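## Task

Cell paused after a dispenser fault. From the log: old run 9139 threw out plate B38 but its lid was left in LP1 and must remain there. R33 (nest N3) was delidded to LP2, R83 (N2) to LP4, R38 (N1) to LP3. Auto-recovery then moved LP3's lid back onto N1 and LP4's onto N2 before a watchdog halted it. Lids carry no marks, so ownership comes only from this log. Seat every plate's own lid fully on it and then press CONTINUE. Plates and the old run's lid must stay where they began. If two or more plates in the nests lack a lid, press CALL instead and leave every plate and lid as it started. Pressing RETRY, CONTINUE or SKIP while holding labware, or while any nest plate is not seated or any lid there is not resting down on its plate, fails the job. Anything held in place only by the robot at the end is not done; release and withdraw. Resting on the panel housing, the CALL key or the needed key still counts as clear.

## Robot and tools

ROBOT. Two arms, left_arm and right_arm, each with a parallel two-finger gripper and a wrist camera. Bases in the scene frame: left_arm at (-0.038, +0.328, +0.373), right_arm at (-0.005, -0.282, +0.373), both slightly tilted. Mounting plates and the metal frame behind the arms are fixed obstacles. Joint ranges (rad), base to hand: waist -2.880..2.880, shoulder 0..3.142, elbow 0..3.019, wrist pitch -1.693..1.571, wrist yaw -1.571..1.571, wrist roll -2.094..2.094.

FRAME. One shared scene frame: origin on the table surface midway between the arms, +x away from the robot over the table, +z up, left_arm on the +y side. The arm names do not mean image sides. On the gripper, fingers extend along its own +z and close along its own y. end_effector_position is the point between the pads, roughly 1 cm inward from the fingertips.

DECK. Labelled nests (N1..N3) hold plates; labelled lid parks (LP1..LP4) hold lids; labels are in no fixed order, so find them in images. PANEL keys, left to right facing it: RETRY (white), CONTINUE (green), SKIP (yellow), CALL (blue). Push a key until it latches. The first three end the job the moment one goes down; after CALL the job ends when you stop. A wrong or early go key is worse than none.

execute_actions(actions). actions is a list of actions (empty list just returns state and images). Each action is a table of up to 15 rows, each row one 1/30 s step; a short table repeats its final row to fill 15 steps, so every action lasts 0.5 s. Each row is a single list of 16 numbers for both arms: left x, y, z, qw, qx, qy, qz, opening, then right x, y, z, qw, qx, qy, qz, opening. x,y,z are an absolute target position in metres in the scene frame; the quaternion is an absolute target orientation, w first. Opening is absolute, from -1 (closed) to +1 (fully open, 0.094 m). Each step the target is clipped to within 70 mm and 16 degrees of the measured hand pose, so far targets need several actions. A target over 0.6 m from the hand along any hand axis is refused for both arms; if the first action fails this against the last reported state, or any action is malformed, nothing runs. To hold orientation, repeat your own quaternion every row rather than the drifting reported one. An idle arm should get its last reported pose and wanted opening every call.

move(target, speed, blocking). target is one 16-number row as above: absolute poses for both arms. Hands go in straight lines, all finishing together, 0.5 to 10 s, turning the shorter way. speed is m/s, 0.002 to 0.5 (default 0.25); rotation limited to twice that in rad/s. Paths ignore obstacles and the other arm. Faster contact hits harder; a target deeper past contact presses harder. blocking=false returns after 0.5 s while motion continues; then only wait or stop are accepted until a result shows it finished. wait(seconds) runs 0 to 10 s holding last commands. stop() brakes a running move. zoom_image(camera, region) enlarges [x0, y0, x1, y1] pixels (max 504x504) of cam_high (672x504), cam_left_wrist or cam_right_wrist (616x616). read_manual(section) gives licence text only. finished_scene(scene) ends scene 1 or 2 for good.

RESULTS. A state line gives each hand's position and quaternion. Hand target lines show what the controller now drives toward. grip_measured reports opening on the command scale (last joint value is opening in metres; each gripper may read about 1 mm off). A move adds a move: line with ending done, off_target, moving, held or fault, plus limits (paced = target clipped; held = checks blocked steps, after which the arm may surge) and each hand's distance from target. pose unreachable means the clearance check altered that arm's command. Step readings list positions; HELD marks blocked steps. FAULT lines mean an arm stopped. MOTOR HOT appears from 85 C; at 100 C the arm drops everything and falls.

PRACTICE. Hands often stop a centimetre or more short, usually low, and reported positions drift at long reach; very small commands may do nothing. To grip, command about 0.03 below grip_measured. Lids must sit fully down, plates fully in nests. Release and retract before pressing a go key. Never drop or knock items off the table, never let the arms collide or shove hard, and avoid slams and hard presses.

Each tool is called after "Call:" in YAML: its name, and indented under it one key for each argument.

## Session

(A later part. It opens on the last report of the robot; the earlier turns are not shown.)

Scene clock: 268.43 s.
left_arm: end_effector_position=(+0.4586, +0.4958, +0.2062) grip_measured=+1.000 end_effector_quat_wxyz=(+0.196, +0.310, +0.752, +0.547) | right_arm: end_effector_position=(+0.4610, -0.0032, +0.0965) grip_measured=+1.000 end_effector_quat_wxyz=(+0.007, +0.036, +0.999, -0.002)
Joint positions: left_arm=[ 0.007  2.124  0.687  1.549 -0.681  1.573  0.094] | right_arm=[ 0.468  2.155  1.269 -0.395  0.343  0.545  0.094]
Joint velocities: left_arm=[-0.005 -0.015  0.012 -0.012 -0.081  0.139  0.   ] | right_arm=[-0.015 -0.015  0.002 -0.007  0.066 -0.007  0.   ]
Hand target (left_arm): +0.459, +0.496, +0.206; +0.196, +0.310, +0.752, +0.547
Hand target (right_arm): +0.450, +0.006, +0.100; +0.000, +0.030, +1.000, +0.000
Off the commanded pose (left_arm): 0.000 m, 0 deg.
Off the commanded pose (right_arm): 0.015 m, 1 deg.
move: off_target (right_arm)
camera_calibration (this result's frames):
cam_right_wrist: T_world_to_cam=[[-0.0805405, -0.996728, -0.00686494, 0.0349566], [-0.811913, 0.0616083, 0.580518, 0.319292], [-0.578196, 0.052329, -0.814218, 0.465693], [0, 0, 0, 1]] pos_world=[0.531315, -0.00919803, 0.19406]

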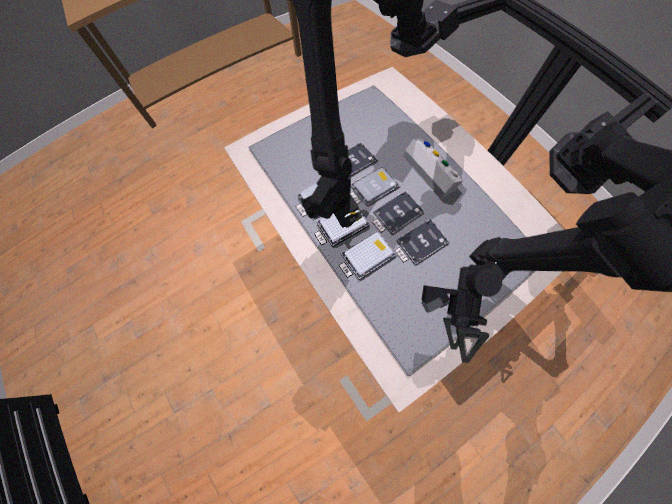

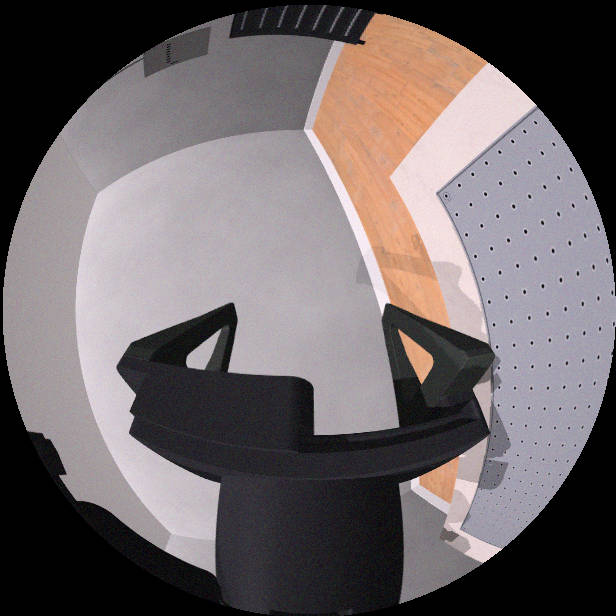

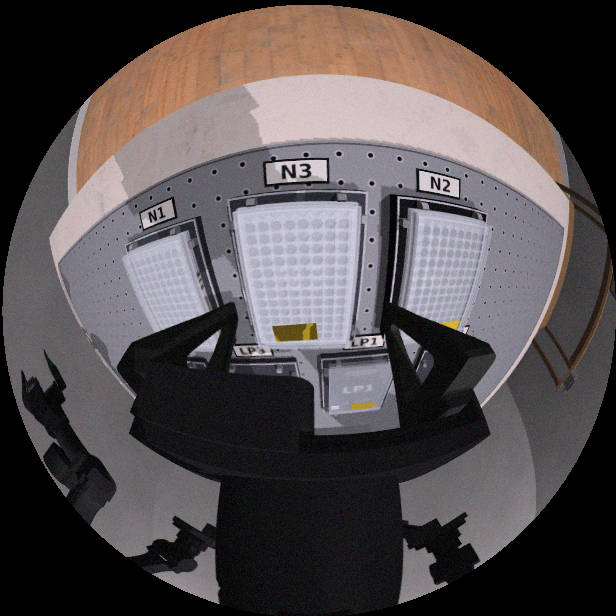

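Call:
move:
  target: [0.4586,0.4958,0.2062,0.196,0.310,0.752,0.547,1, 0.445,-0.135,0.09,0,0.02,1,0,1]
  speed: 0.3

Call:
zoom_image:
  camera: "cam_right_wrist"
  region: [210, 165, 410, 365]

Call:
zoom_image:
  camera: "cam_right_wrist"
  region: [70, 170, 250, 350]

Call:
zoom_image:
  camera: "cam_high"
  region: [305, 195, 405, 285]

Scene clock: 279.80 s.
left_arm: end_effector_position=(+0.4586, +0.4958, +0.2062) grip_measured=+1.000 end_effector_quat_wxyz=(+0.196, +0.310, +0.752, +0.547) | right_arm: end_effector_position=(+0.4433, -0.1414, +0.0847) grip_measured=+1.000 end_effector_quat_wxyz=(-0.009, +0.030, +0.999, -0.008)
Joint positions: left_arm=[ 0.007  2.124  0.687  1.549 -0.681  1.573  0.094] | right_arm=[ 0.233  2.039  1.046 -0.252  0.27   0.308  0.094]
Joint velocities: left_arm=[-0.005 -0.015  0.007 -0.012  0.022 -0.051  0.   ] | right_arm=[-0.005  0.005  0.002 -0.002  0.051 -0.066  0.   ]
Hand target (left_arm): +0.459, +0.496, +0.206; +0.196, +0.310, +0.752, +0.547
Hand target (right_arm): +0.445, -0.135, +0.089; -0.001, +0.020, +1.000, -0.002
Off the commanded pose (left_arm): 0.000 m, 0 deg.
Off the commanded pose (right_arm): 0.009 m, 2 deg.
move: done
camera_calibration (this result's frames):
cam_right_wrist: T_world_to_cam=[[-0.0678396, -0.997676, 0.00633176, -0.111172], [-0.793824, 0.0578203, 0.605392, 0.309634], [-0.604352, 0.0360432, -0.795902, 0.460873], [0, 0, 0, 1]] pos_world=[0.516783, -0.145428, 0.180063]

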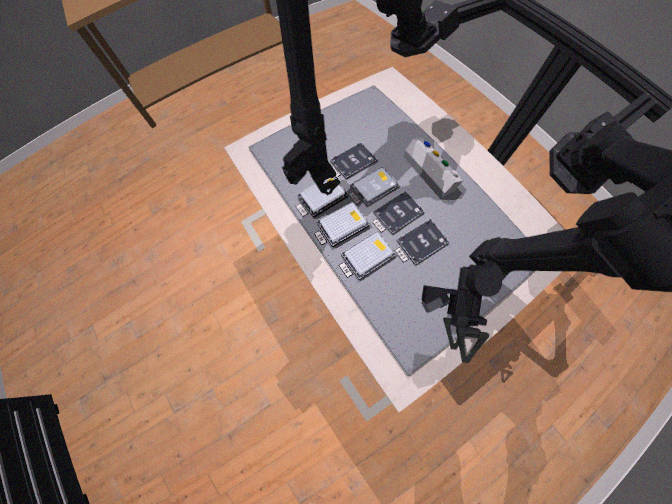

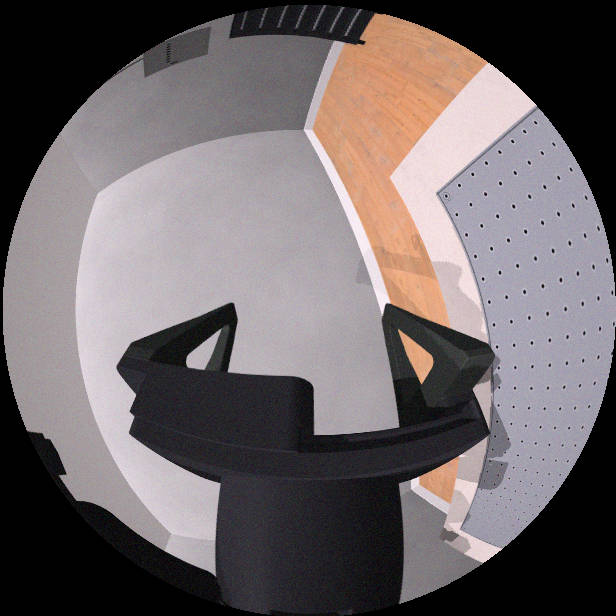

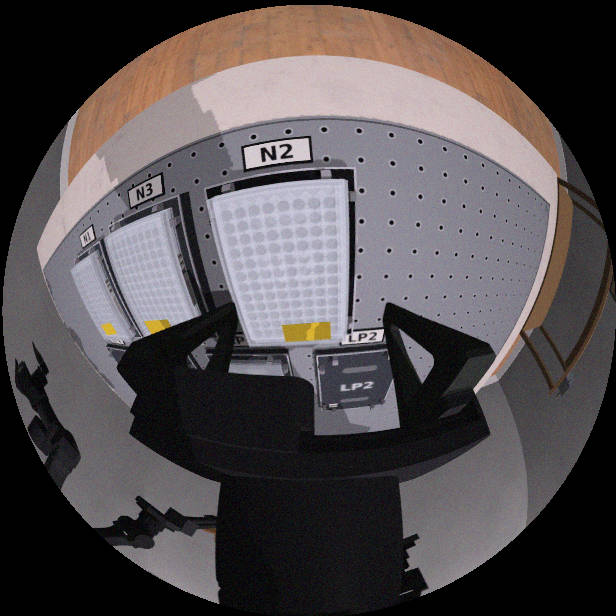

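Region (210, 165, 410, 365) of cam_right_wrist's 616x616 image, scaled by 2.520, with more detail than that image has.

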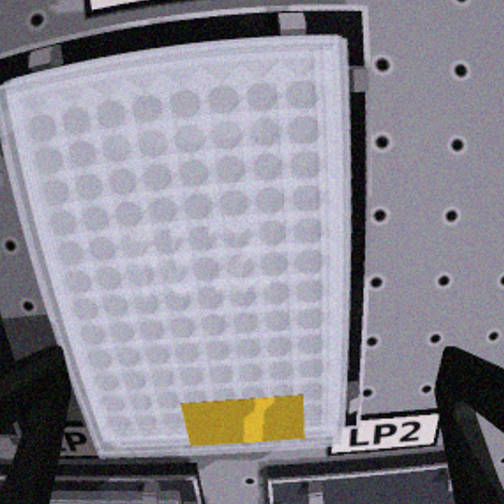

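Region (70, 170, 250, 350) of cam_right_wrist's 616x616 image, scaled by 2.800, with more detail than that image has.

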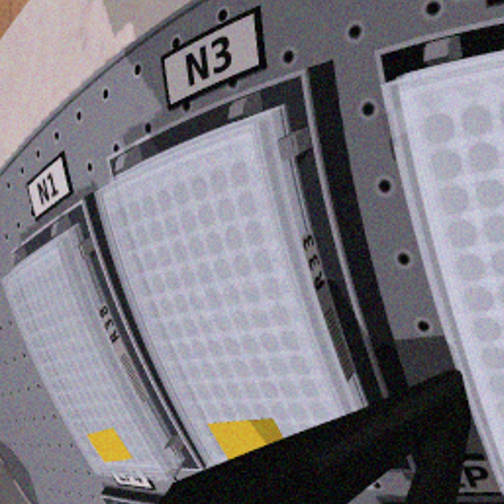

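Region (305, 195, 405, 285) of cam_high's 672x504 image, scaled by 5.040, with more detail than that image has; it fills the top 454 rows of this view, and the rest is white.

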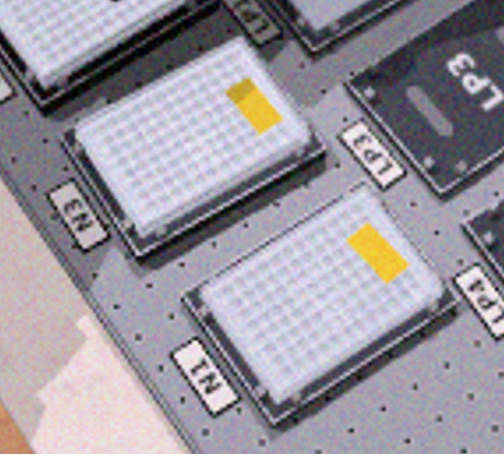

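Call:
move:
  target: [0.4586,0.4958,0.2062,0.196,0.310,0.752,0.547,1, 0.40,-0.26,0.07,0,0.0,1,0,1]
  speed: 0.3

Call:
zoom_image:
  camera: "cam_right_wrist"
  region: [40, 130, 240, 330]

Call:
zoom_image:
  camera: "cam_high"
  region: [290, 165, 390, 255]

Scene clock: 291.50 s.
left_arm: end_effector_position=(+0.4586, +0.4958, +0.2062) grip_measured=+1.000 end_effector_quat_wxyz=(+0.196, +0.310, +0.752, +0.547) | right_arm: end_effector_position=(+0.3947, -0.2646, +0.0650) grip_measured=+1.000 end_effector_quat_wxyz=(-0.012, +0.010, +1.000, -0.005)
Joint positions: left_arm=[ 0.007  2.124  0.687  1.549 -0.681  1.573  0.094] | right_arm=[-0.029  1.999  0.855 -0.051  0.173  0.016  0.094]
Joint velocities: left_arm=[-0.024 -0.005 -0.007  0.017 -0.051  0.051  0.   ] | right_arm=[-0.005  0.005 -0.027 -0.002  0.037 -0.051  0.   ]
Hand target (left_arm): +0.459, +0.496, +0.206; +0.196, +0.310, +0.752, +0.547
Hand target (right_arm): +0.400, -0.260, +0.070; -0.002, -0.000, +1.000, -0.001
Off the commanded pose (left_arm): 0.000 m, 0 deg.
Off the commanded pose (right_arm): 0.009 m, 2 deg.
move: done
camera_calibration (this result's frames):
cam_right_wrist: T_world_to_cam=[[-0.0275521, -0.99962, 0.000381558, -0.253265], [-0.791204, 0.0220409, 0.611154, 0.279291], [-0.610931, 0.0165367, -0.791511, 0.417416], [0, 0, 0, 1]] pos_world=[0.469011, -0.266228, 0.159797]

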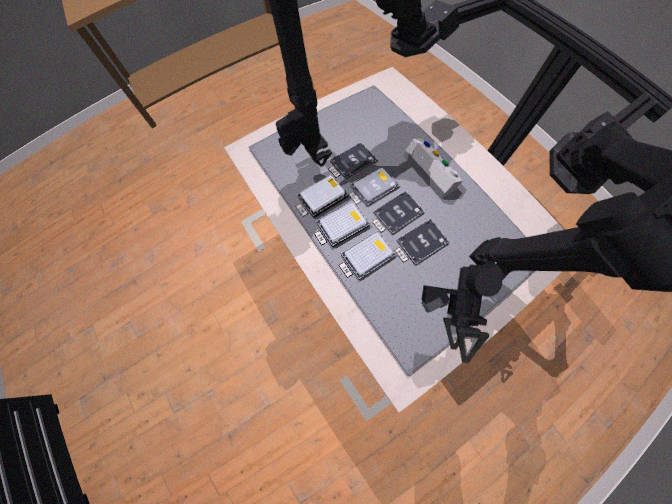

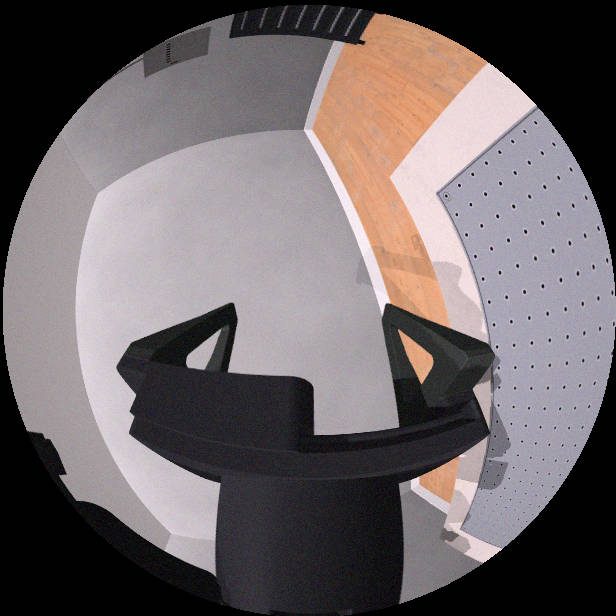

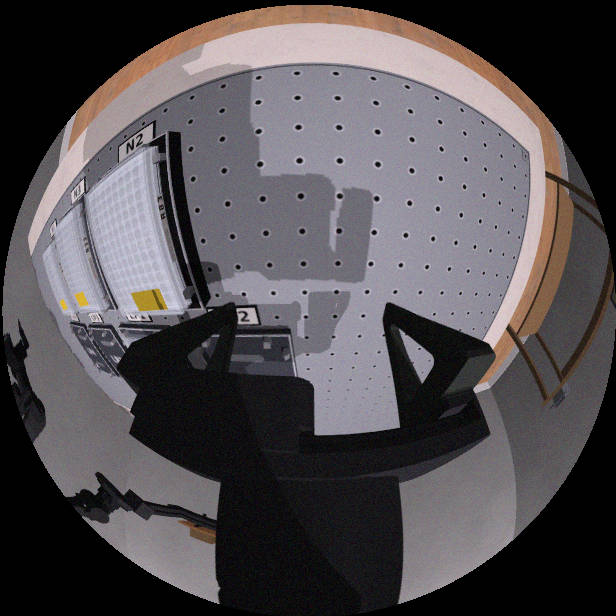

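Region (40, 130, 240, 330) of cam_right_wrist's 616x616 image, scaled by 2.520, with more detail than that image has.

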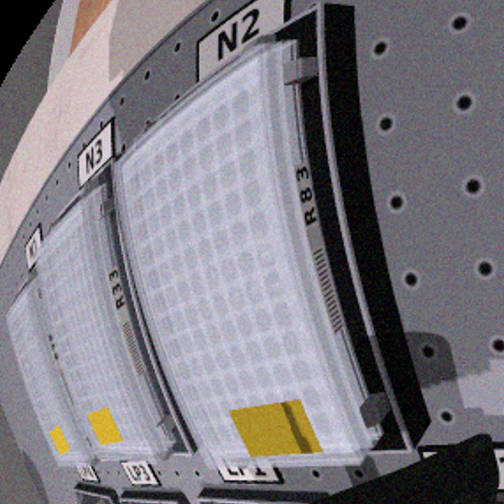

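Region (290, 165, 390, 255) of cam_high's 672x504 image, scaled by 5.040, with more detail than that image has; it fills the top 454 rows of this view, and the rest is white.

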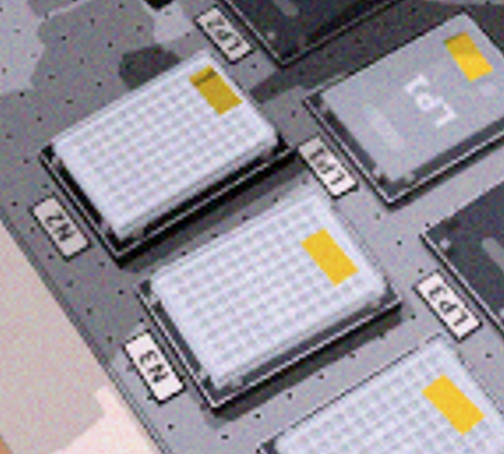

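Call:
zoom_image:
  camera: "cam_right_wrist"
  region: [130, 130, 220, 320]

Call:
zoom_image:
  camera: "cam_right_wrist"
  region: [40, 190, 130, 325]

Region (130, 130, 220, 320) of cam_right_wrist's 616x616 image, scaled by 2.653, with more detail than that image has; it fills the left 239 columns of this view, and the rest is white.

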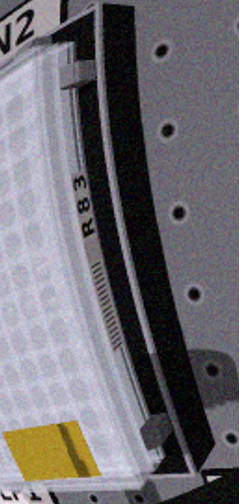

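Region (40, 190, 130, 325) of cam_right_wrist's 616x616 image, scaled by 3.733, with more detail than that image has.

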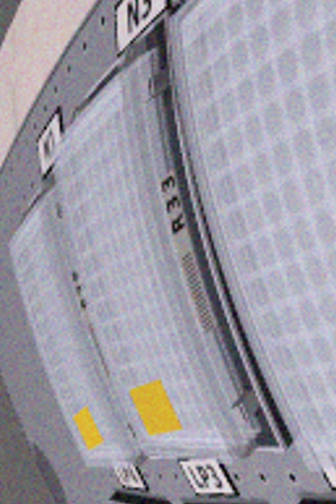

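Call:
move:
  target: [0.4586,0.4958,0.2062,0.196,0.310,0.752,0.547,1, 0.30,-0.18,0.17,0,0.0,1,0,-1]
  speed: 0.4

Call:
move:
  target: [0.4586,0.4958,0.2062,0.196,0.310,0.752,0.547,1, 0.06,0.0,0.18,0,0.0,1,0,-1]
  speed: 0.3

Scene clock: 304.73 s.
left_arm: end_effector_position=(+0.4586, +0.4958, +0.2062) grip_measured=+1.000 end_effector_quat_wxyz=(+0.196, +0.310, +0.752, +0.547) | right_arm: end_effector_position=(+0.3011, -0.1780, +0.1699) grip_measured=-0.978 end_effector_quat_wxyz=(+0.007, -0.008, +1.000, +0.006)
Joint positions: left_arm=[ 0.007  2.124  0.687  1.549 -0.681  1.573  0.094] | right_arm=[ 0.29   1.71   0.533 -0.044  0.272  0.276  0.001]
Joint velocities: left_arm=[-0.015  0.005  0.002  0.002 -0.081 -0.051  0.   ] | right_arm=[-0.005 -0.005 -0.002 -0.002  0.022  0.022  0.001]
Hand target (left_arm): +0.459, +0.496, +0.206; +0.196, +0.310, +0.752, +0.547
Hand target (right_arm): +0.299, -0.182, +0.169; +0.002, +0.000, +1.000, +0.001
Off the commanded pose (left_arm): 0.000 m, 0 deg.
Off the commanded pose (right_arm): 0.002 m, 1 deg.
move: done
camera_calibration (this result's frames):
cam_right_wrist: T_world_to_cam=[[0.00873759, -0.999734, -0.021338, -0.176585], [-0.814256, -0.0194996, 0.580178, 0.143984], [-0.58044, 0.0123052, -0.81421, 0.435812], [0, 0, 0, 1]] pos_world=[0.371745, -0.179094, 0.267538]

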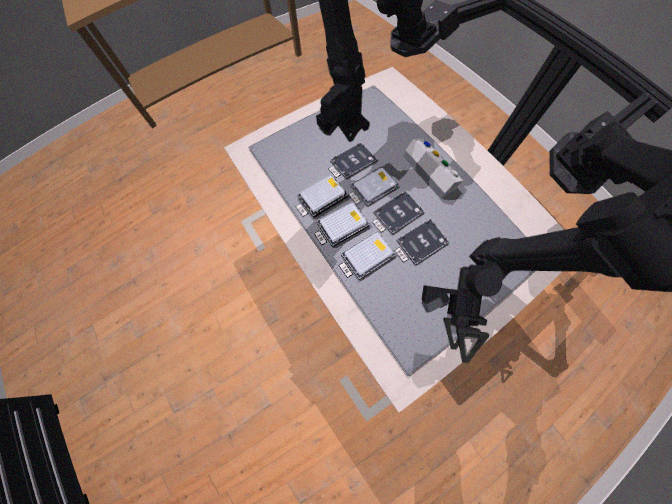

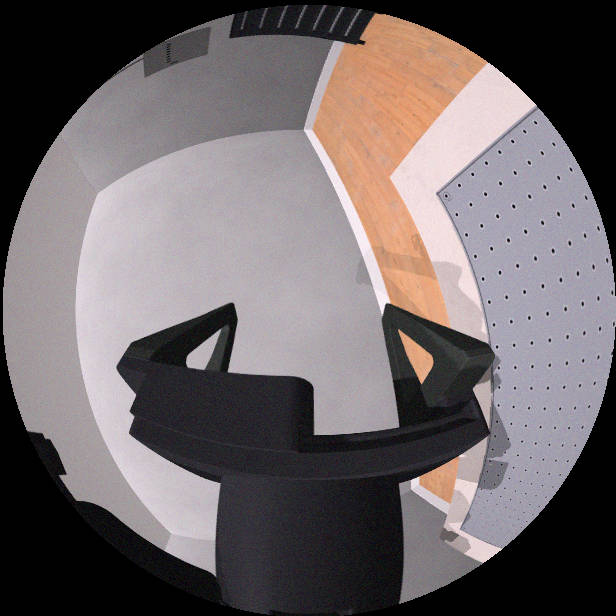

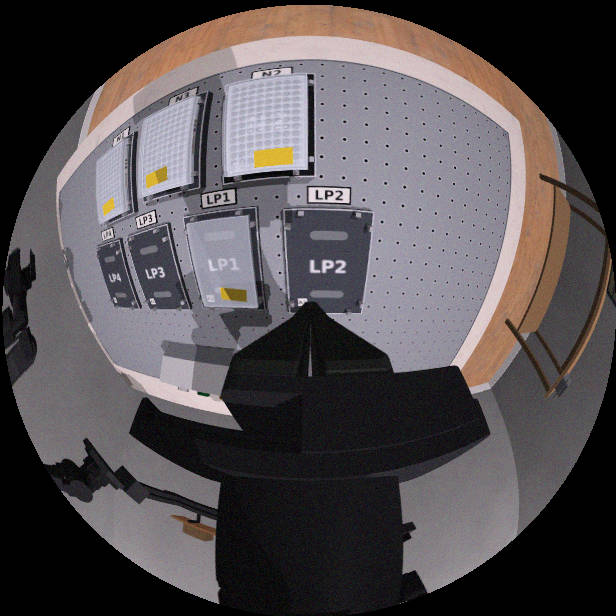

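Scene clock: 306.47 s.
left_arm: end_effector_position=(+0.4586, +0.4958, +0.2062) grip_measured=+1.000 end_effector_quat_wxyz=(+0.196, +0.310, +0.752, +0.547) | right_arm: end_effector_position=(+0.0617, +0.0012, +0.1837) grip_measured=-0.978 end_effector_quat_wxyz=(+0.003, -0.005, +1.000, +0.016)
Joint positions: left_arm=[ 0.007  2.124  0.687  1.549 -0.681  1.573  0.094] | right_arm=[ 1.246  2.102  0.565 -0.048  0.426  1.287  0.001]
Joint velocities: left_arm=[-0.015 -0.005 -0.007 -0.007 -0.037 -0.037  0.   ] | right_arm=[-0.005 -0.005 -0.002 -0.007 -0.022 -0.007  0.   ]
Hand target (left_arm): +0.459, +0.496, +0.206; +0.196, +0.310, +0.752, +0.547
Hand target (right_arm): +0.061, -0.001, +0.180; +0.003, +0.000, +1.000, +0.007
Off the commanded pose (left_arm): 0.000 m, 0 deg.
Off the commanded pose (right_arm): 0.004 m, 2 deg.
move: done
camera_calibration (this result's frames):
cam_right_wrist: T_world_to_cam=[[0.00175172, -0.99916, -0.0409476, 0.00902814], [-0.809544, -0.0254556, 0.586508, -0.056942], [-0.587057, 0.0321215, -0.808908, 0.305217], [0, 0, 0, 1]] pos_world=[0.133067, -0.00223297, 0.280659]

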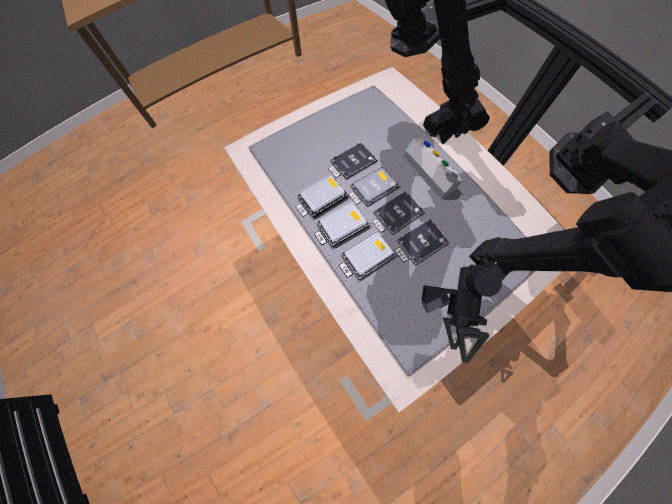

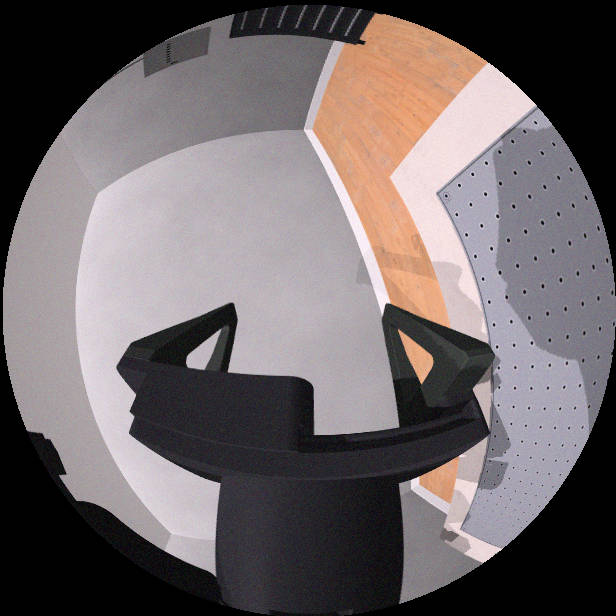

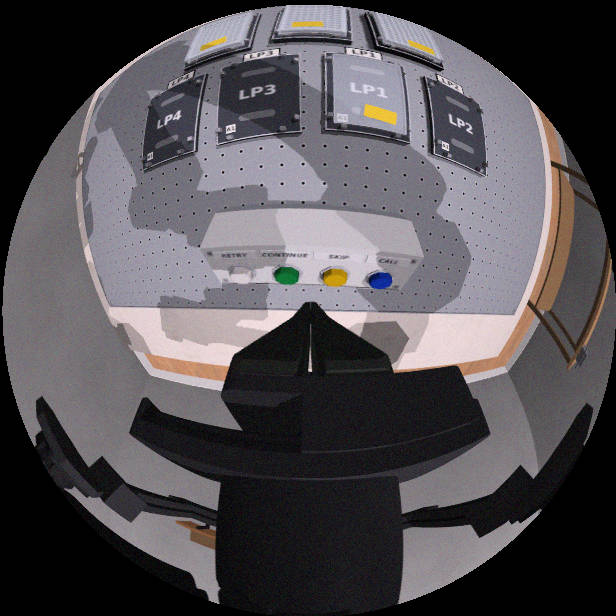

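Call:
zoom_image:
  camera: "cam_right_wrist"
  region: [190, 195, 430, 315]

Call:
zoom_image:
  camera: "cam_right_wrist"
  region: [170, 0, 460, 80]

Call:
zoom_image:
  camera: "cam_high"
  region: [395, 125, 485, 205]

Region (190, 195, 430, 315) of cam_right_wrist's 616x616 image, scaled by 2.100, with more detail than that image has.

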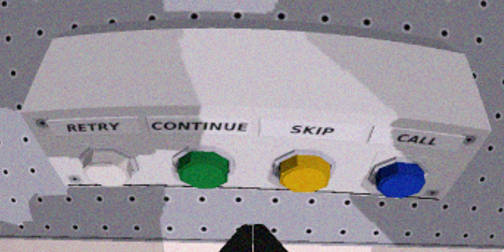

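Region (170, 0, 460, 80) of cam_right_wrist's 616x616 image, scaled by 1.738, with more detail than that image has; it fills the top 139 rows of this view, and the rest is white.

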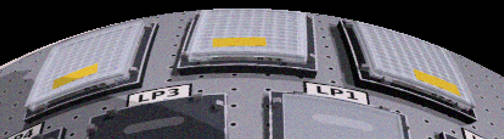

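Region (395, 125, 485, 205) of cam_high's 672x504 image, scaled by 5.600, with more detail than that image has.

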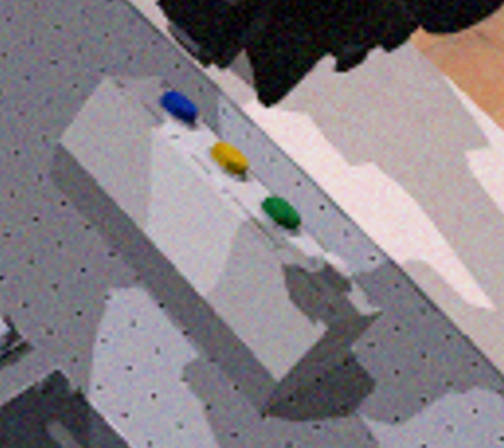

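Call:
move:
  target: [0.4586,0.4958,0.2062,0.196,0.310,0.752,0.547,1, 0.02,0.03,0.12,0,0,1,0,-1]
  speed: 0.15

Scene clock: 328.50 s.
left_arm: end_effector_position=(+0.4586, +0.4958, +0.2062) grip_measured=+1.000 end_effector_quat_wxyz=(+0.196, +0.310, +0.752, +0.547) | right_arm: end_effector_position=(+0.0257, +0.0259, +0.1210) grip_measured=-0.978 end_effector_quat_wxyz=(-0.001, -0.000, +1.000, -0.006)
Joint positions: left_arm=[ 0.007  2.124  0.687  1.549 -0.681  1.573  0.094] | right_arm=[1.285 2.369 0.716 0.004 0.426 1.359 0.001]
Joint velocities: left_arm=[-0.015 -0.005 -0.022 -0.002  0.022  0.022  0.   ] | right_arm=[-0.015 -0.005 -0.007 -0.012 -0.037 -0.022 -0.001]
Hand target (left_arm): +0.459, +0.496, +0.206; +0.196, +0.310, +0.752, +0.547
Hand target (right_arm): +0.020, +0.030, +0.120; -0.000, -0.000, +1.000, +0.000
Off the commanded pose (left_arm): 0.000 m, 0 deg.
Off the commanded pose (right_arm): 0.007 m, 1 deg.
move: done
camera_calibration (this result's frames):
cam_right_wrist: T_world_to_cam=[[-0.0072192, -0.999972, 0.00187603, 0.0262746], [-0.804406, 0.0069218, 0.594039, -0.0505522], [-0.594036, 0.0027794, -0.804434, 0.23295], [0, 0, 0, 1]] pos_world=[0.0979055, 0.0259763, 0.217373]

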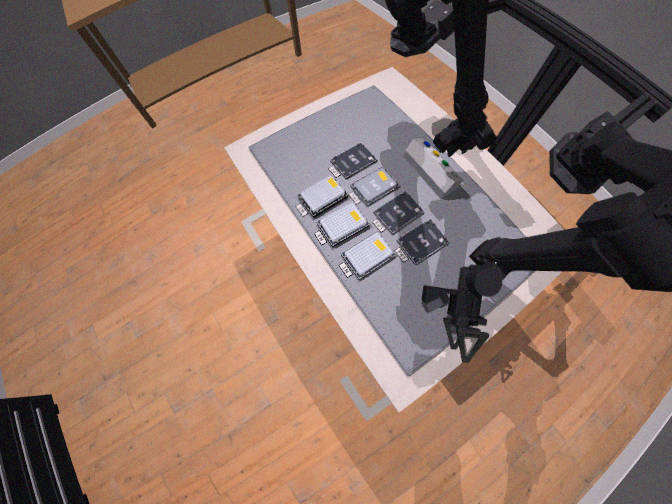

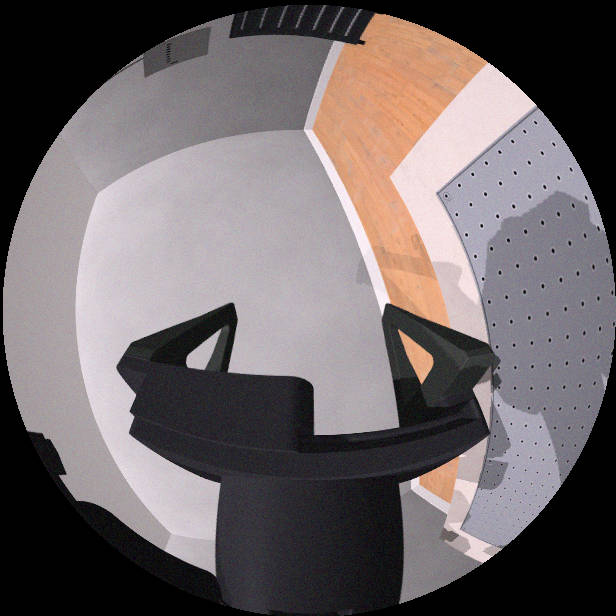

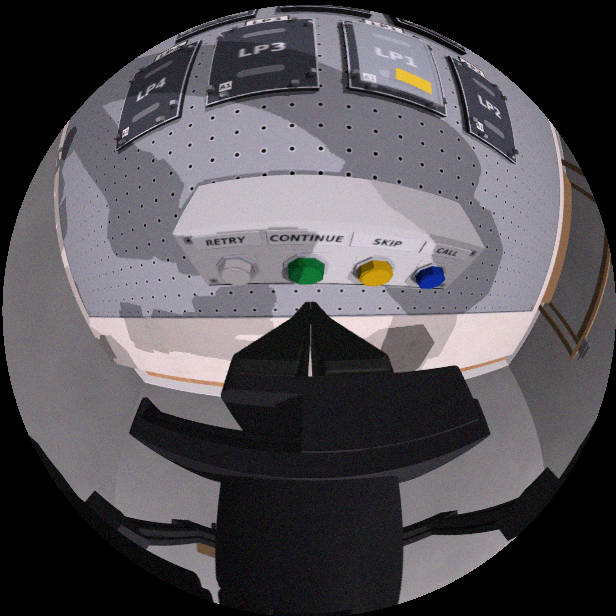

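Call:
move:
  target: [0.4586,0.4958,0.2062,0.196,0.310,0.752,0.547,1, -0.015,0.031,0.115,0.1,0,0.995,0,-1]
  speed: 0.15

Scene clock: 336.67 s.
left_arm: end_effector_position=(+0.4586, +0.4958, +0.2062) grip_measured=+1.000 end_effector_quat_wxyz=(+0.196, +0.310, +0.752, +0.547) | right_arm: end_effector_position=(-0.0107, +0.0339, +0.1187) grip_measured=-0.978 end_effector_quat_wxyz=(+0.096, +0.002, +0.995, +0.007)
Joint positions: left_arm=[ 0.007  2.124  0.687  1.549 -0.681  1.573  0.094] | right_arm=[1.491 2.478 0.76  0.006 0.596 1.575 0.001]
Joint velocities: left_arm=[-0.015  0.015  0.012 -0.017  0.051  0.022  0.   ] | right_arm=[ 0.005 -0.005 -0.012  0.017  0.007 -0.022  0.   ]
Hand target (left_arm): +0.459, +0.496, +0.206; +0.196, +0.310, +0.752, +0.547
Hand target (right_arm): -0.015, +0.031, +0.116; +0.099, +0.000, +0.995, +0.002
Off the commanded pose (left_arm): 0.000 m, 0 deg.
Off the commanded pose (right_arm): 0.006 m, 1 deg.
move: done
camera_calibration (this result's frames):
cam_right_wrist: T_world_to_cam=[[-0.00892765, -0.999629, -0.0257292, 0.0372585], [-0.904695, -0.0028862, 0.426051, -0.0593188], [-0.425967, 0.0270807, -0.904333, 0.222368], [0, 0, 0, 1]] pos_world=[0.0413886, 0.0310516, 0.227326]

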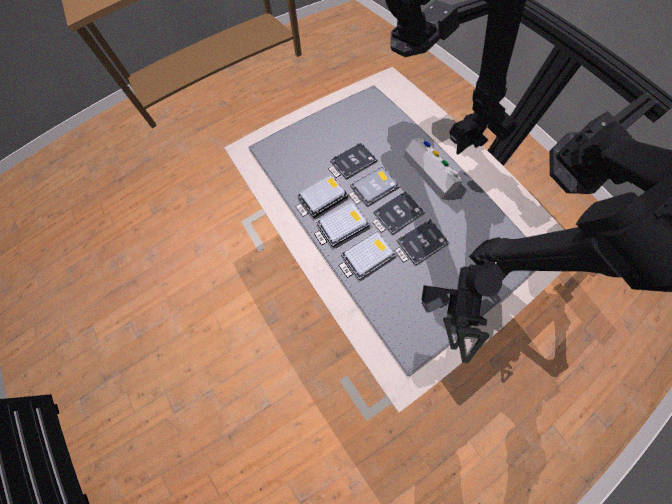

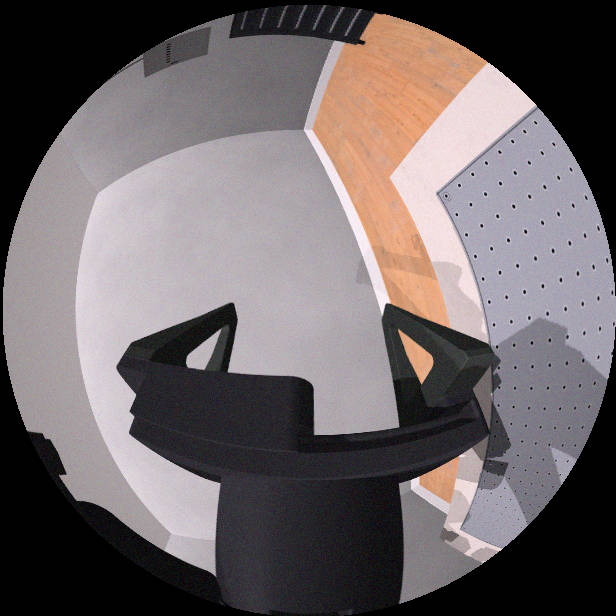

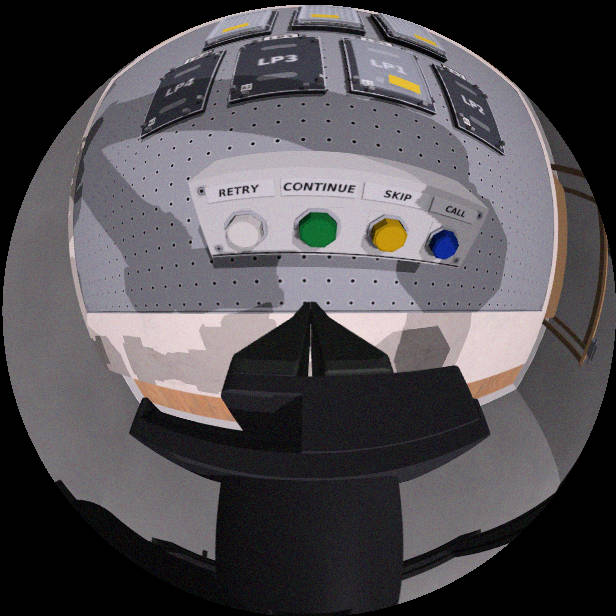

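Call:
move:
  target: [0.4586,0.4958,0.2062,0.196,0.310,0.752,0.547,1, 0.013,0.028,0.118,0.2,0,0.98,0,-1]
  speed: 0.15

Scene clock: 342.13 s.
left_arm: end_effector_position=(+0.4586, +0.4958, +0.2062) grip_measured=+1.000 end_effector_quat_wxyz=(+0.196, +0.310, +0.752, +0.547) | right_arm: end_effector_position=(+0.0192, +0.0293, +0.1211) grip_measured=-0.978 end_effector_quat_wxyz=(+0.196, +0.006, +0.981, +0.002)
Joint positions: left_arm=[ 0.007  2.124  0.687  1.549 -0.681  1.573  0.094] | right_arm=[1.491 2.505 0.769 0.006 0.798 1.593 0.001]
Joint velocities: left_arm=[ 0.005 -0.005  0.012  0.017  0.007 -0.051  0.   ] | right_arm=[ 0.005 -0.005  0.007 -0.012 -0.037  0.037 -0.   ]
Hand target (left_arm): +0.459, +0.496, +0.206; +0.196, +0.310, +0.752, +0.547
Hand target (right_arm): +0.013, +0.028, +0.119; +0.200, -0.000, +0.980, +0.001
Off the commanded pose (left_arm): 0.000 m, 0 deg.
Off the commanded pose (right_arm): 0.007 m, 1 deg.
move: done
camera_calibration (this result's frames):
cam_right_wrist: T_world_to_cam=[[-0.0153536, -0.999729, -0.0174774, 0.0320961], [-0.971684, 0.0107964, 0.236038, -0.00938834], [-0.235785, 0.0206066, -0.971587, 0.242064], [0, 0, 0, 1]] pos_world=[0.0484453, 0.0272007, 0.237963]

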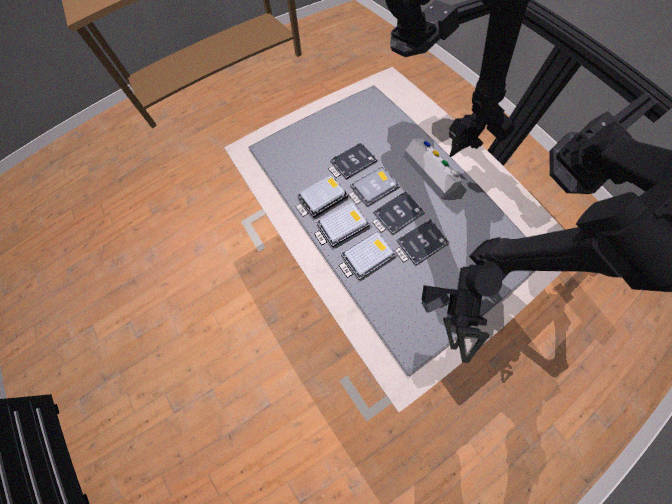

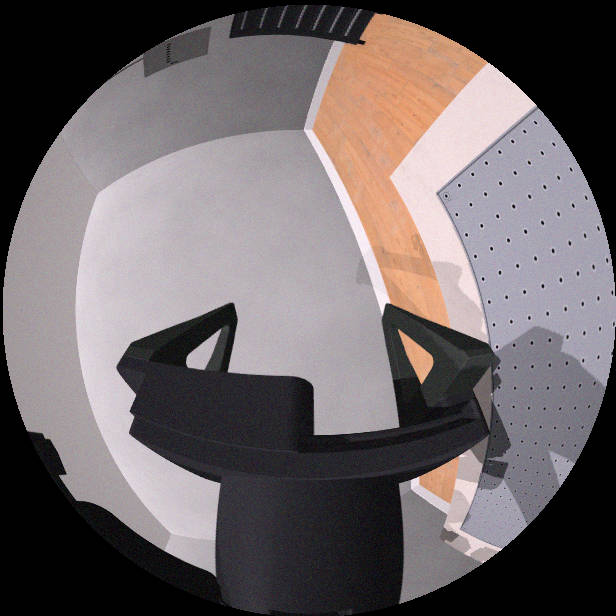

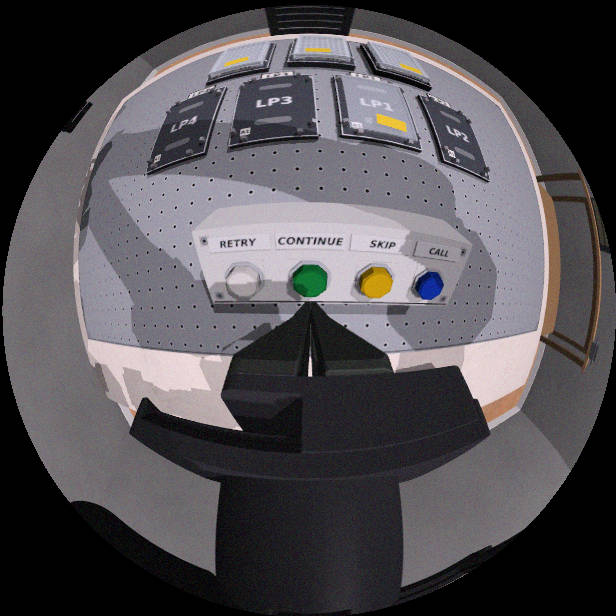

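Call:
move:
  target: [0.4586,0.4958,0.2062,0.196,0.310,0.752,0.547,1, 0.027,0.0285,0.086,0.2,0,0.98,0,-1]
  speed: 0.04

Scene clock: 346.83 s.
left_arm: end_effector_position=(+0.4586, +0.4958, +0.2062) grip_measured=+1.000 end_effector_quat_wxyz=(+0.196, +0.310, +0.752, +0.547) | right_arm: end_effector_position=(+0.0229, +0.0323, +0.0944) grip_measured=-0.978 end_effector_quat_wxyz=(+0.200, -0.002, +0.980, +0.007)
Joint positions: left_arm=[ 0.007  2.124  0.687  1.549 -0.681  1.573  0.094] | right_arm=[1.446 2.582 0.793 0.125 0.811 1.499 0.001]
Joint velocities: left_arm=[-0.005 -0.005 -0.002 -0.017 -0.022  0.081  0.   ] | right_arm=[-0.015 -0.015  0.007 -0.012  0.022 -0.081 -0.001]
Hand target (left_arm): +0.459, +0.496, +0.206; +0.196, +0.310, +0.752, +0.547
Hand target (right_arm): +0.027, +0.029, +0.087; +0.200, +0.000, +0.980, -0.001
Off the commanded pose (left_arm): 0.000 m, 0 deg.
Off the commanded pose (right_arm): 0.010 m, 1 deg.
move: done
camera_calibration (this result's frames):
cam_right_wrist: T_world_to_cam=[[0.00375657, -0.99969, -0.0245957, 0.0348788], [-0.973427, -0.00928736, 0.22881, 0.00183304], [-0.228967, 0.0230826, -0.97316, 0.216832], [0, 0, 0, 1]] pos_world=[0.0513008, 0.02988, 0.211451]

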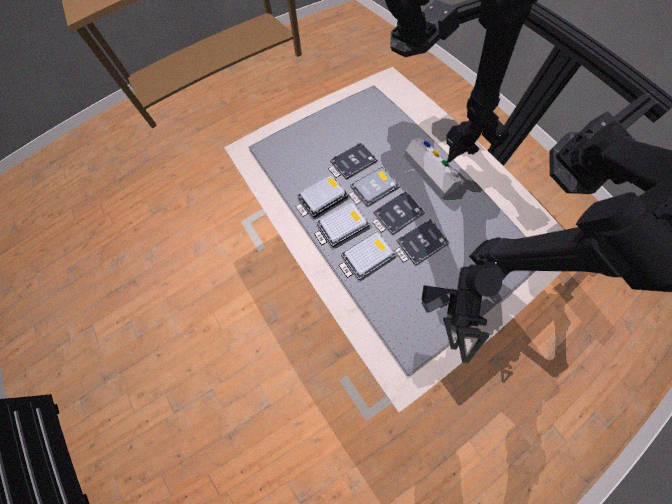

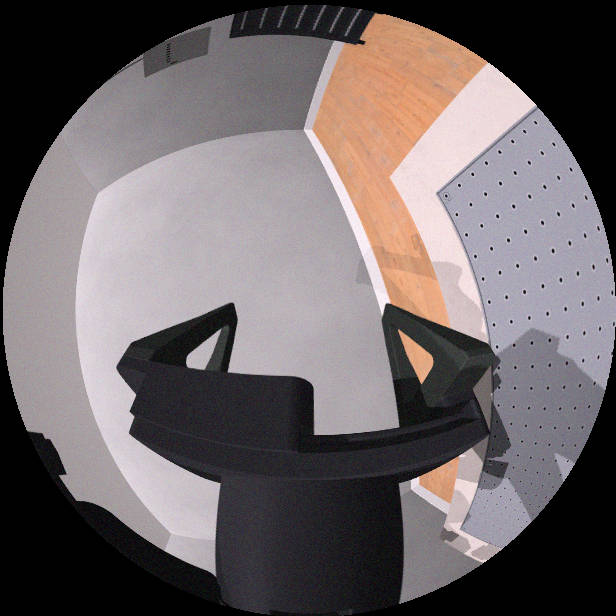

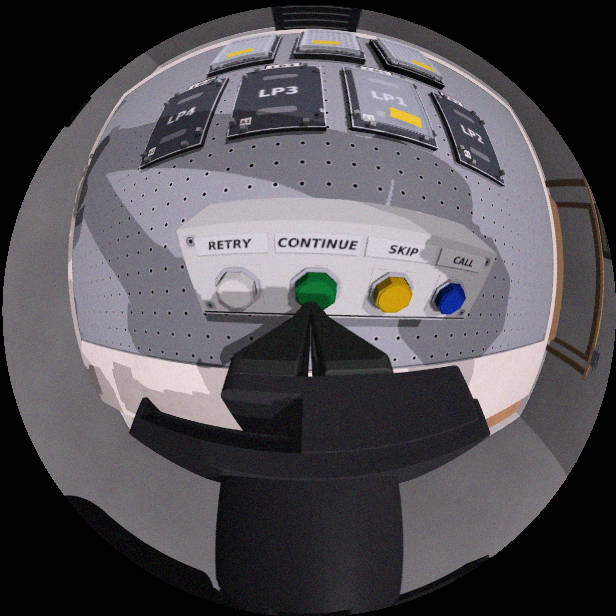

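Call:
move:
  target: [0.4586,0.4958,0.2062,0.196,0.310,0.752,0.547,1, 0.037,0.026,0.080,0.22,0,0.975,0,-1]
  speed: 0.04

Scene clock: 350.93 s.
left_arm: end_effector_position=(+0.4586, +0.4958, +0.2062) grip_measured=+1.000 end_effector_quat_wxyz=(+0.196, +0.310, +0.752, +0.547) | right_arm: end_effector_position=(+0.0294, +0.0355, +0.0931) grip_measured=-0.978 end_effector_quat_wxyz=(+0.220, -0.007, +0.975, +0.015)
Joint positions: left_arm=[ 0.007  2.124  0.687  1.549 -0.681  1.573  0.094] | right_arm=[1.44  2.596 0.793 0.177 0.851 1.461 0.001]
Joint velocities: left_arm=[ 0.005 -0.015 -0.002 -0.012  0.051  0.037  0.   ] | right_arm=[-0.015 -0.015  0.022 -0.002 -0.007 -0.066 -0.   ]
Hand target (left_arm): +0.459, +0.496, +0.206; +0.196, +0.310, +0.752, +0.547
Hand target (right_arm): +0.036, +0.026, +0.081; +0.220, -0.000, +0.975, -0.001
Off the commanded pose (left_arm): 0.000 m, 0 deg.
Off the commanded pose (right_arm): 0.018 m, 2 deg.
move: off_target (right_arm)
camera_calibration (this result's frames):
cam_right_wrist: T_world_to_cam=[[0.0169489, -0.999135, -0.0379629, 0.0388779], [-0.981859, -0.0238032, 0.18811, 0.0130583], [-0.188851, 0.0340859, -0.981414, 0.216214], [0, 0, 0, 1]] pos_world=[0.0529949, 0.0317852, 0.211215]

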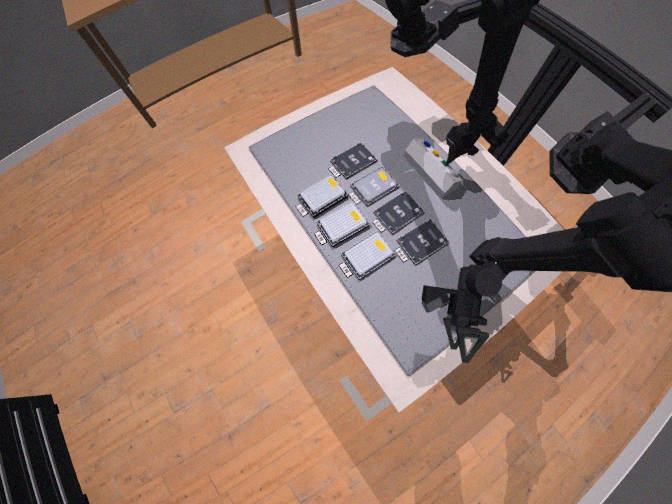

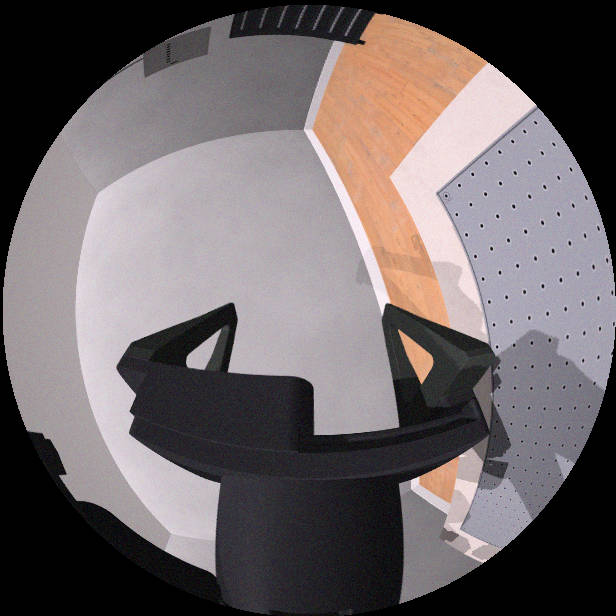

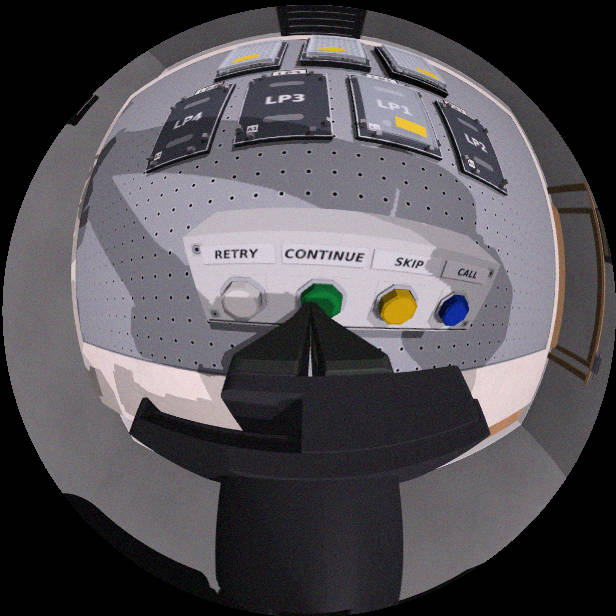

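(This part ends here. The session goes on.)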